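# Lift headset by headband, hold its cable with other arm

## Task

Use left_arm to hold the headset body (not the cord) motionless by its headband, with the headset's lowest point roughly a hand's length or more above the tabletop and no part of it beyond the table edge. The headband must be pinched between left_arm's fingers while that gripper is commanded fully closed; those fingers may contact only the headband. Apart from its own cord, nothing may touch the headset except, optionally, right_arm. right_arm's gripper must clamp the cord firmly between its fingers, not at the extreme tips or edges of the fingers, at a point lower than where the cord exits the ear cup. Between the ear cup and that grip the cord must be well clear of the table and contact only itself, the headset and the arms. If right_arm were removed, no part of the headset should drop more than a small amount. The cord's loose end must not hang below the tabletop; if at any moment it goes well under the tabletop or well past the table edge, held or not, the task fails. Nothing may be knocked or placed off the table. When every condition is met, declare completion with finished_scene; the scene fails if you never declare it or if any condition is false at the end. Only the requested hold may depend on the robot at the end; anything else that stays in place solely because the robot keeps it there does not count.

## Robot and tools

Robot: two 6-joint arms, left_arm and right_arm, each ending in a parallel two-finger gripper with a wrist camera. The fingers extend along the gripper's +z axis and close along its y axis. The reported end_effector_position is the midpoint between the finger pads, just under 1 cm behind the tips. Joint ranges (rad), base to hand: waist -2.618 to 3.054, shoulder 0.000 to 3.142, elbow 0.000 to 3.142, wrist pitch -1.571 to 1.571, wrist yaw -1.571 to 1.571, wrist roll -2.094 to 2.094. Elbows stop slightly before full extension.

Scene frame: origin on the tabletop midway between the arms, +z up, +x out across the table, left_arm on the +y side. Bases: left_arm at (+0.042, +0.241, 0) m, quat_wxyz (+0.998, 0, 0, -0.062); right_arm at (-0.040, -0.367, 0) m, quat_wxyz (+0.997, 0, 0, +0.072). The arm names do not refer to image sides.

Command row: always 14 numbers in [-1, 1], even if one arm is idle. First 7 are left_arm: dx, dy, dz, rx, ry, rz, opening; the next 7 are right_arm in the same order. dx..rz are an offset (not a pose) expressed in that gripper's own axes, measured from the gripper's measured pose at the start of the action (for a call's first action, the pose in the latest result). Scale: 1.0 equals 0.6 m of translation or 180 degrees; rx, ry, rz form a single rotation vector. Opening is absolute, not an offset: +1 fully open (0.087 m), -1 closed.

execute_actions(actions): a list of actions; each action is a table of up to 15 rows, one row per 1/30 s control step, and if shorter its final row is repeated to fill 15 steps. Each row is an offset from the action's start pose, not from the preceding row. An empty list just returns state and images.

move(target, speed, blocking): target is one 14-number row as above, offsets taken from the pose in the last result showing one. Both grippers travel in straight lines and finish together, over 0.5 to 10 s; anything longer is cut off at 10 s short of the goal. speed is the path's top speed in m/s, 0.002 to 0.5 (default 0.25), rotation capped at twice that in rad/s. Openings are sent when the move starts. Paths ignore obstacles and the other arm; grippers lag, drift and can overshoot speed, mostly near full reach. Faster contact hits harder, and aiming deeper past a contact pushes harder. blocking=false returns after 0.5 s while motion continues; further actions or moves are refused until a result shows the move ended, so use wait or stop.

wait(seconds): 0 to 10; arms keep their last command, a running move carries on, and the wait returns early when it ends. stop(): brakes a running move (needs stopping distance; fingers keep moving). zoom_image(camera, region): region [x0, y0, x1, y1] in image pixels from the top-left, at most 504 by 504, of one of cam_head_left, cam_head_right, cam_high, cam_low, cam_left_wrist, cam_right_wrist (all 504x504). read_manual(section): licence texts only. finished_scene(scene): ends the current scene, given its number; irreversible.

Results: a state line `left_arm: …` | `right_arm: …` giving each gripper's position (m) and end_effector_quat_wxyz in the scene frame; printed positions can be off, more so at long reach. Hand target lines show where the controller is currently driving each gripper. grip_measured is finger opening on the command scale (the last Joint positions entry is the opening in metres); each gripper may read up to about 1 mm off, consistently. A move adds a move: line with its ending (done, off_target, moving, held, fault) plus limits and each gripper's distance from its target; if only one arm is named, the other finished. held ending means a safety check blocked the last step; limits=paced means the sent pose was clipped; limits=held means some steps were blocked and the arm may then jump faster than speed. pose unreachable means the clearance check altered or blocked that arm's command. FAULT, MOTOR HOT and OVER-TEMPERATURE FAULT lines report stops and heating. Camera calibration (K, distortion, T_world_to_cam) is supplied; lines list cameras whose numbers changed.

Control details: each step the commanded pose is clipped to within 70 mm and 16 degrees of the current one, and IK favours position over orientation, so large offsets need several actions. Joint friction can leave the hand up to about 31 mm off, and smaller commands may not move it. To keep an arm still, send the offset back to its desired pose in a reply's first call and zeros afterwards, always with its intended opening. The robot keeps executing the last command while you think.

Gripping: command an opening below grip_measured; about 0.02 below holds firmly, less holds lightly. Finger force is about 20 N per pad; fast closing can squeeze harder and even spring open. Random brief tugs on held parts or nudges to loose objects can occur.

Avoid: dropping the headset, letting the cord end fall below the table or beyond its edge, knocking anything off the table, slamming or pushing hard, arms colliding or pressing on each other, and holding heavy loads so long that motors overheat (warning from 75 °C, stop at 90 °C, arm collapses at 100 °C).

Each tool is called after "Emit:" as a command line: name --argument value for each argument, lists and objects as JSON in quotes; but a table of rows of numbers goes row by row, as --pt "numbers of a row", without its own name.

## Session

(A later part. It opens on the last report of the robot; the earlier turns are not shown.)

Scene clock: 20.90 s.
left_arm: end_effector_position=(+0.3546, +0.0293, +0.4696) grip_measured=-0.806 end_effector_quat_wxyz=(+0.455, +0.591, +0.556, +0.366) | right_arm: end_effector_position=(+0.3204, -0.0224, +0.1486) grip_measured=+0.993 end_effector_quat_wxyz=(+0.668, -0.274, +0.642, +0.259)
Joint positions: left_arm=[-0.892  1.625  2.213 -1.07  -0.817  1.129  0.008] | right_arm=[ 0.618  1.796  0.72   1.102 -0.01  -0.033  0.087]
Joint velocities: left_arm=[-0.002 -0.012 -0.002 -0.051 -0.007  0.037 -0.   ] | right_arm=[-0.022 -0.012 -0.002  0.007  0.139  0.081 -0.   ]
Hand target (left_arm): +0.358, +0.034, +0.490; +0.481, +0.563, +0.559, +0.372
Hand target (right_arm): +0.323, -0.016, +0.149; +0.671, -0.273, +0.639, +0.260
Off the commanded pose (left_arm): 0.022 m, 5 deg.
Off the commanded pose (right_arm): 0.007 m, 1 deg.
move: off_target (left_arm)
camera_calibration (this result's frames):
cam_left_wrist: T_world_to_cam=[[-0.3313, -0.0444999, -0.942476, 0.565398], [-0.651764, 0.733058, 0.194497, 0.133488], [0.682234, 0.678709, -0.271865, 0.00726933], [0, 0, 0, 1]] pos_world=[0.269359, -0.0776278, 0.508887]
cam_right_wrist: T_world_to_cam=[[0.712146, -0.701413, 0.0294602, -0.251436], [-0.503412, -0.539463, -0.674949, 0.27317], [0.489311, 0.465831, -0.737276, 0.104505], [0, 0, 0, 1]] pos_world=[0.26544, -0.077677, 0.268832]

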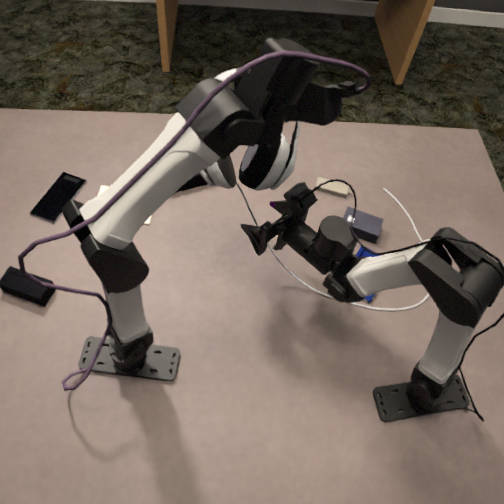

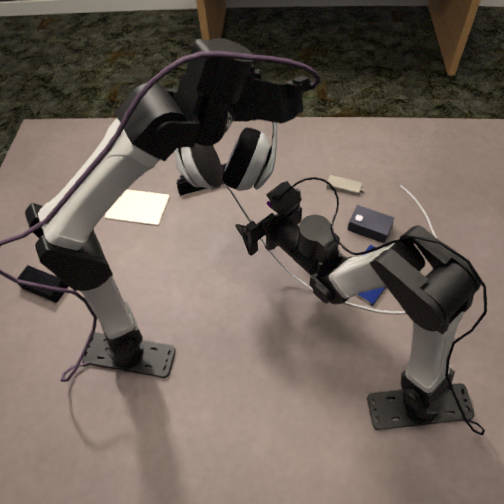

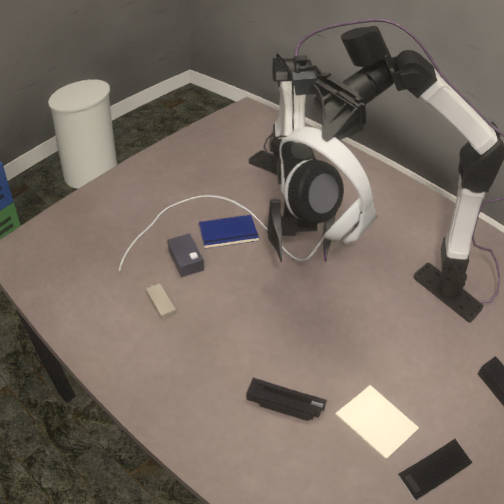

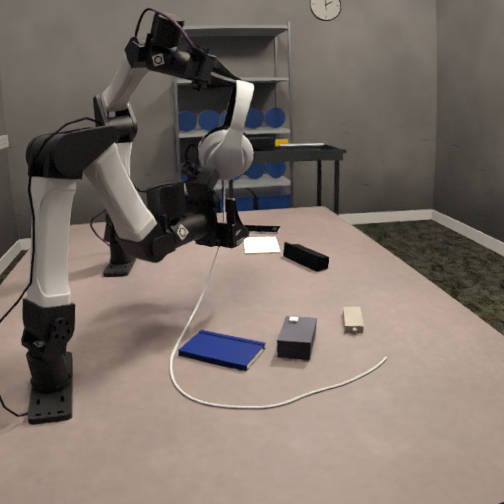

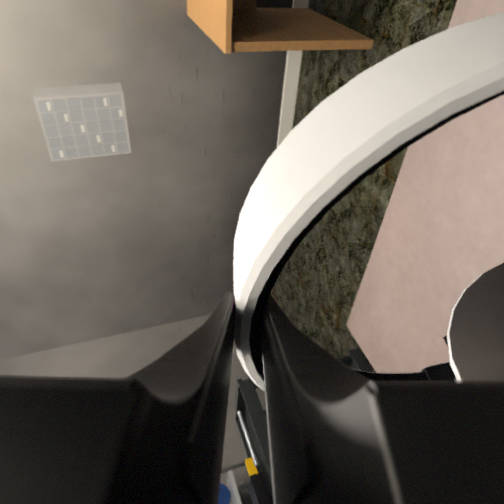

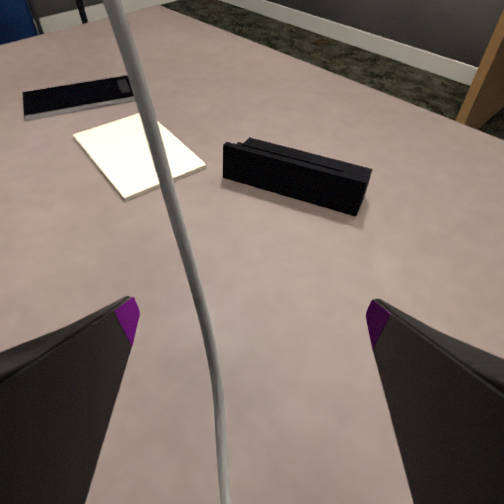

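Depth is unclear; advance slightly and close.

Emit:
move --target '[0,0.03,0,0,0,0,-1,0,0.015,0.035,0,0,0,1]' --speed 0.06

Emit:
move --target '[0,0.03,0,0,0,0,-1,0,0,0,0,0,0,-1]'

Scene clock: 21.77 s.
left_arm: end_effector_position=(+0.3555, +0.0263, +0.4702) grip_measured=-0.805 end_effector_quat_wxyz=(+0.435, +0.614, +0.553, +0.358) | right_arm: end_effector_position=(+0.3274, -0.0074, +0.1578) grip_measured=+0.993 end_effector_quat_wxyz=(+0.676, -0.270, +0.634, +0.262)
Joint positions: left_arm=[-0.885  1.707  2.377 -1.212 -0.783  1.126  0.009] | right_arm=[ 0.636  1.832  0.786  1.097  0.007 -0.033  0.087]
Joint velocities: left_arm=[-0.017  0.037  0.017 -0.051  0.037  0.007  0.001] | right_arm=[-0.007 -0.012 -0.007 -0.037  0.125 -0.037  0.   ]
Hand target (left_arm): +0.359, +0.031, +0.486; +0.455, +0.591, +0.556, +0.366
Hand target (right_arm): +0.329, -0.002, +0.149; +0.668, -0.274, +0.642, +0.259
Off the commanded pose (left_arm): 0.017 m, 4 deg.
Off the commanded pose (right_arm): 0.011 m, 1 deg.
move: off_target (left_arm, right_arm)
camera_calibration (this result's frames):
cam_left_wrist: T_world_to_cam=[[-0.374569, -0.0014065, -0.927198, 0.573209], [-0.626212, 0.737853, 0.251858, 0.0999767], [0.683781, 0.67496, -0.277258, 0.0108402], [0, 0, 0, 1]] pos_world=[0.269901, -0.0802785, 0.509304]
cam_right_wrist: T_world_to_cam=[[0.712179, -0.701383, 0.02936, -0.246105], [-0.491142, -0.527712, -0.693036, 0.289863], [0.501578, 0.479146, -0.720305, 0.0942605], [0, 0, 0, 1]] pos_world=[0.270356, -0.0648139, 0.276008]

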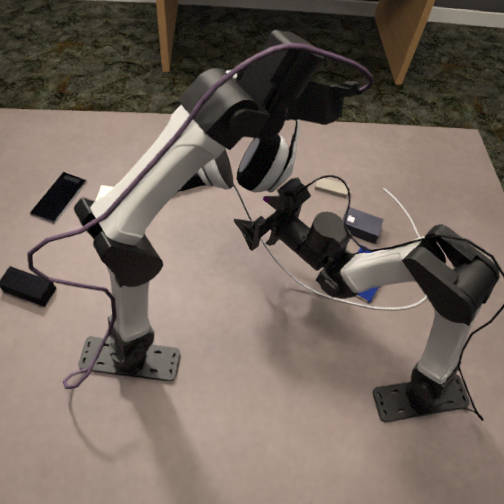

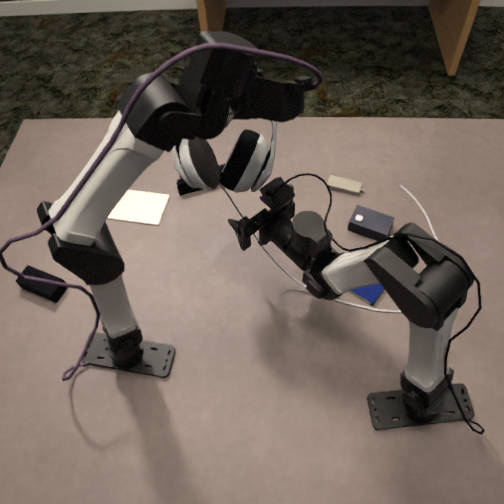

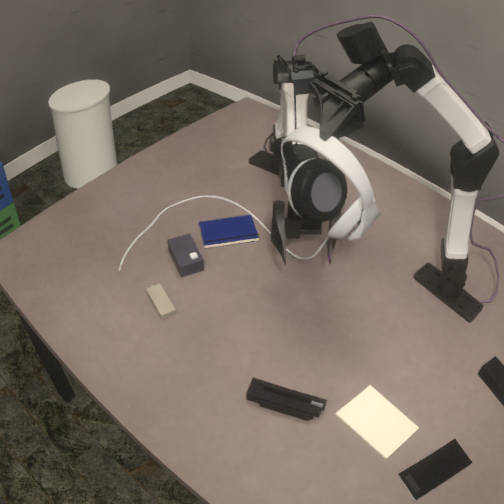

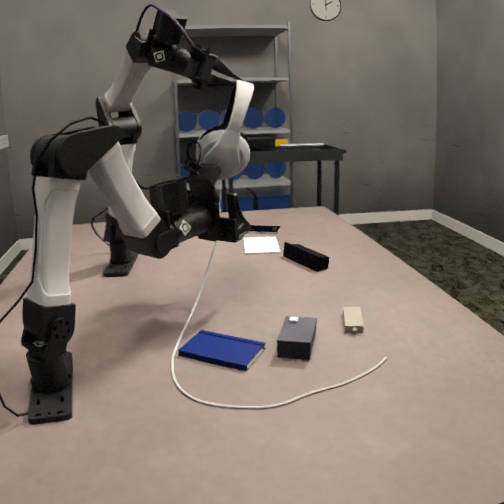

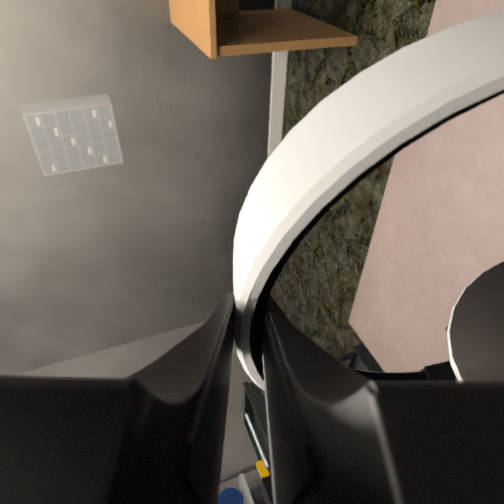

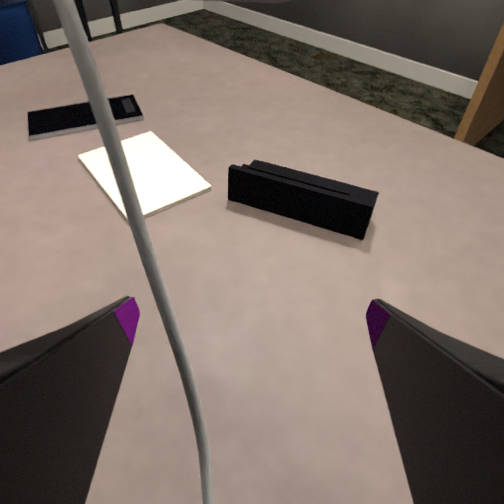

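Scene clock: 22.50 s.
left_arm: end_effector_position=(+0.3591, +0.0194, +0.4719) grip_measured=-0.802 end_effector_quat_wxyz=(+0.420, +0.632, +0.550, +0.349) | right_arm: end_effector_position=(+0.3276, -0.0073, +0.1593) grip_measured=-0.954 end_effector_quat_wxyz=(+0.678, -0.269, +0.632, +0.263)
Joint positions: left_arm=[-0.877  1.836  2.625 -1.371 -0.748  1.126  0.009] | right_arm=[ 0.636  1.832  0.786  1.102  0.007 -0.034  0.002]
Joint velocities: left_arm=[-0.022  0.076  0.168 -0.11   0.051  0.022 -0.   ] | right_arm=[-0.012 -0.017 -0.017  0.022 -0.066  0.037 -0.   ]
Hand target (left_arm): +0.361, +0.027, +0.487; +0.436, +0.613, +0.552, +0.359
Hand target (right_arm): +0.327, -0.007, +0.158; +0.676, -0.270, +0.634, +0.262
Off the commanded pose (left_arm): 0.017 m, 3 deg.
Off the commanded pose (right_arm): 0.002 m, 0 deg.
move: off_target (left_arm)
camera_calibration (this result's frames):
cam_left_wrist: T_world_to_cam=[[-0.409027, 0.0299385, -0.912031, 0.580636], [-0.599477, 0.744716, 0.293299, 0.077575], [0.687986, 0.666709, -0.286661, 0.0166298], [0, 0, 0, 1]] pos_world=[0.272559, -0.086242, 0.511573]
cam_right_wrist: T_world_to_cam=[[0.712037, -0.701509, 0.0298166, -0.246195], [-0.48814, -0.525096, -0.697133, 0.29076], [0.504702, 0.481829, -0.716322, 0.0935471], [0, 0, 0, 1]] pos_world=[0.270018, -0.0651048, 0.277049]

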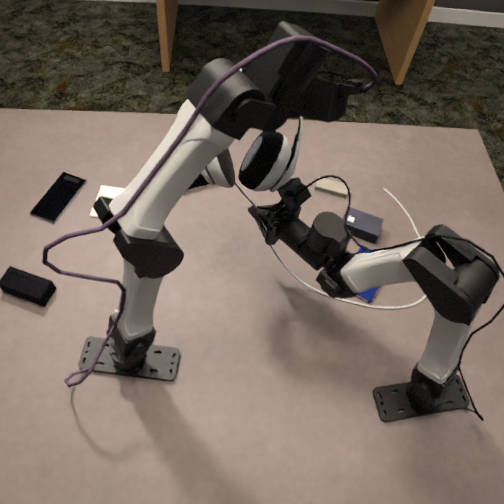

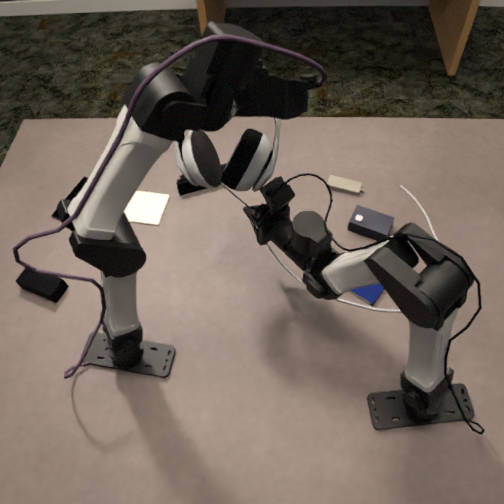

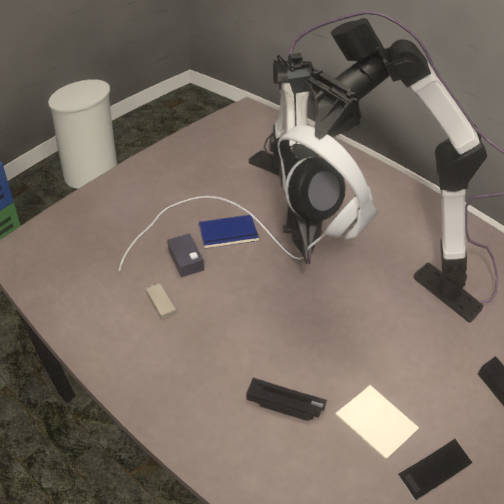

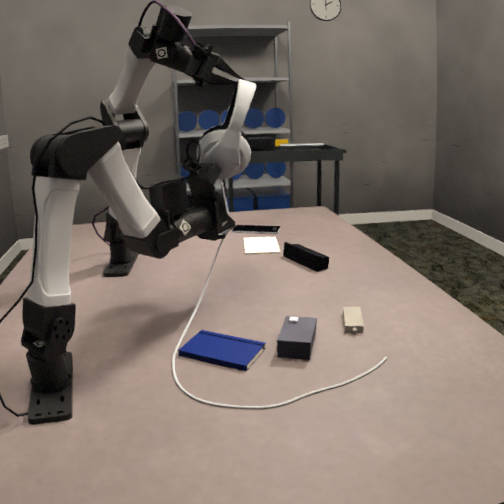

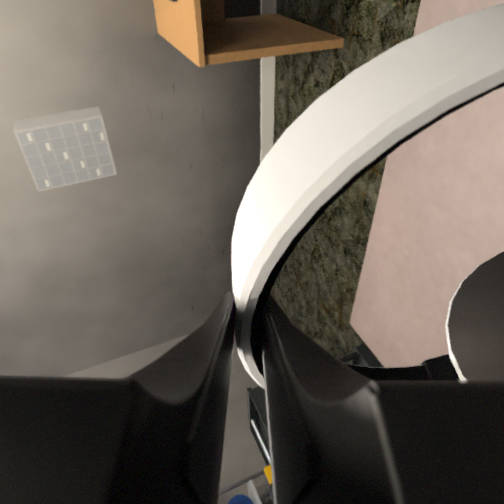

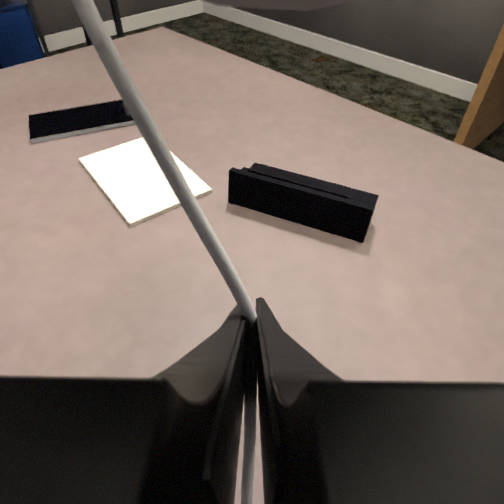

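Gripped. Let it settle.

Emit:
wait --seconds 1

Emit:
finished_scene --scene 1

Scene clock: 23.57 s.
left_arm: end_effector_position=(+0.3588, +0.0199, +0.4716) grip_measured=-0.801 end_effector_quat_wxyz=(+0.419, +0.633, +0.550, +0.349) | right_arm: end_effector_position=(+0.3275, -0.0072, +0.1593) grip_measured=-0.954 end_effector_quat_wxyz=(+0.678, -0.270, +0.632, +0.263)
Joint positions: left_arm=[-0.877  1.841  2.635 -1.381 -0.748  1.125  0.009] | right_arm=[ 0.636  1.832  0.786  1.102  0.006 -0.034  0.002]
Joint velocities: left_arm=[ 0.002  0.002 -0.017  0.007 -0.037  0.022 -0.001] | right_arm=[-0.002 -0.007  0.002 -0.081 -0.066  0.007 -0.   ]
Hand target (left_arm): +0.361, +0.027, +0.486; +0.436, +0.613, +0.552, +0.359
Hand target (right_arm): +0.327, -0.007, +0.158; +0.676, -0.270, +0.634, +0.262
Off the commanded pose (left_arm): 0.017 m, 3 deg.
Off the commanded pose (right_arm): 0.002 m, 0 deg.
wait: 1.00 s; at rest by 0.10 s
camera_calibration (this result's frames):
cam_left_wrist: T_world_to_cam=[[-0.411392, 0.032696, -0.910872, 0.580516], [-0.598944, 0.743597, 0.297202, 0.0751666], [0.687039, 0.667828, -0.286327, 0.016628], [0, 0, 0, 1]] pos_world=[0.272416, -0.0859788, 0.511197]
cam_right_wrist: T_world_to_cam=[[0.712303, -0.701237, 0.0298383, -0.246217], [-0.487929, -0.525292, -0.697132, 0.290692], [0.504529, 0.482011, -0.716321, 0.0936051], [0, 0, 0, 1]] pos_world=[0.269992, -0.0650766, 0.277049]

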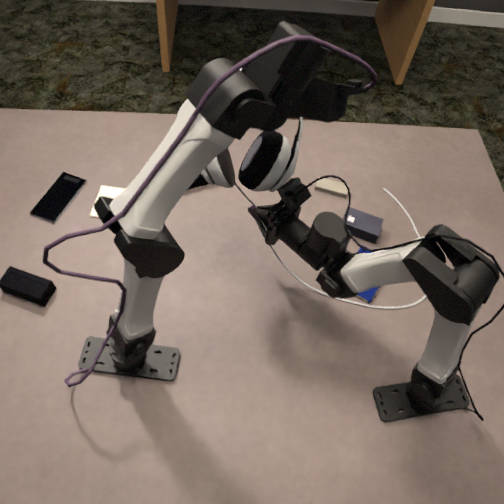

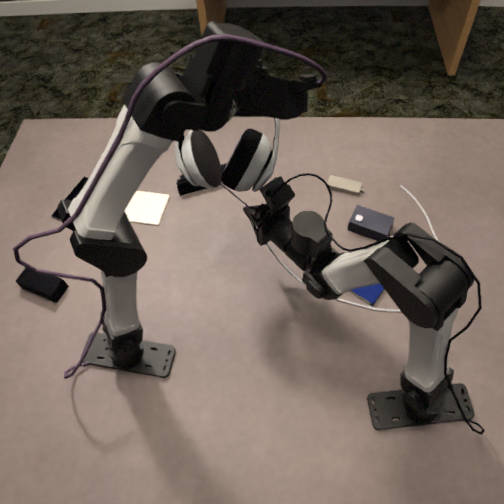

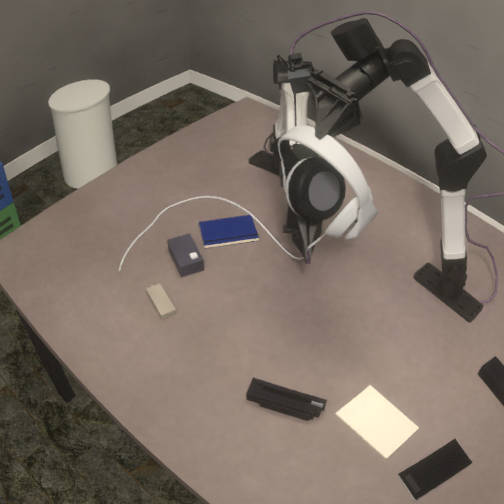

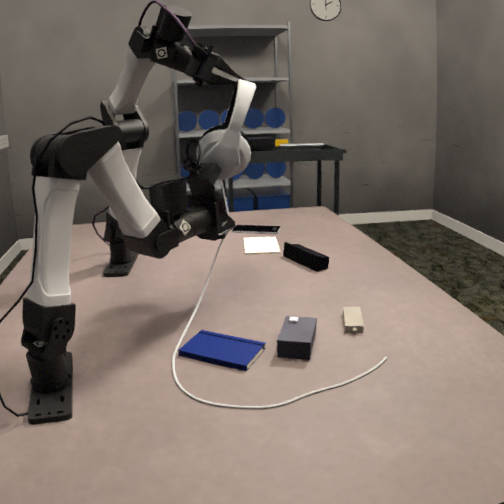

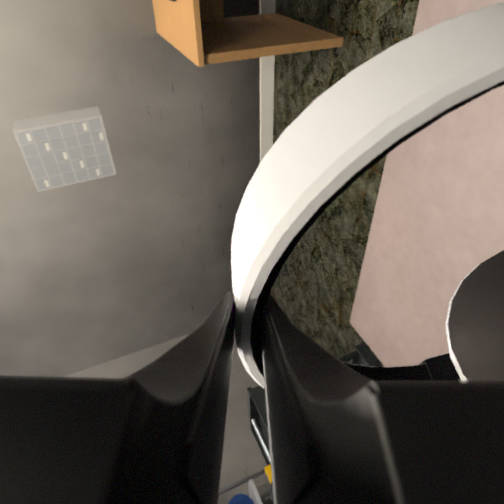

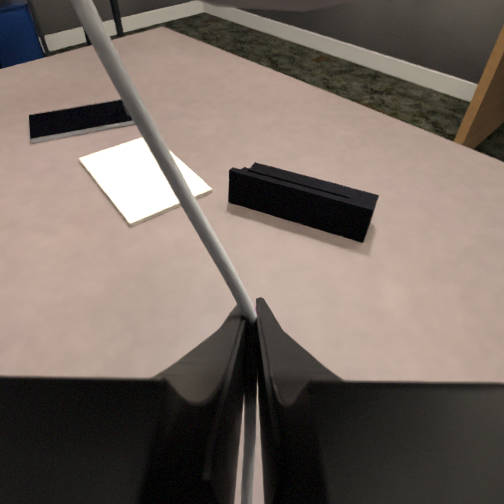

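The scene is finished: the task was done.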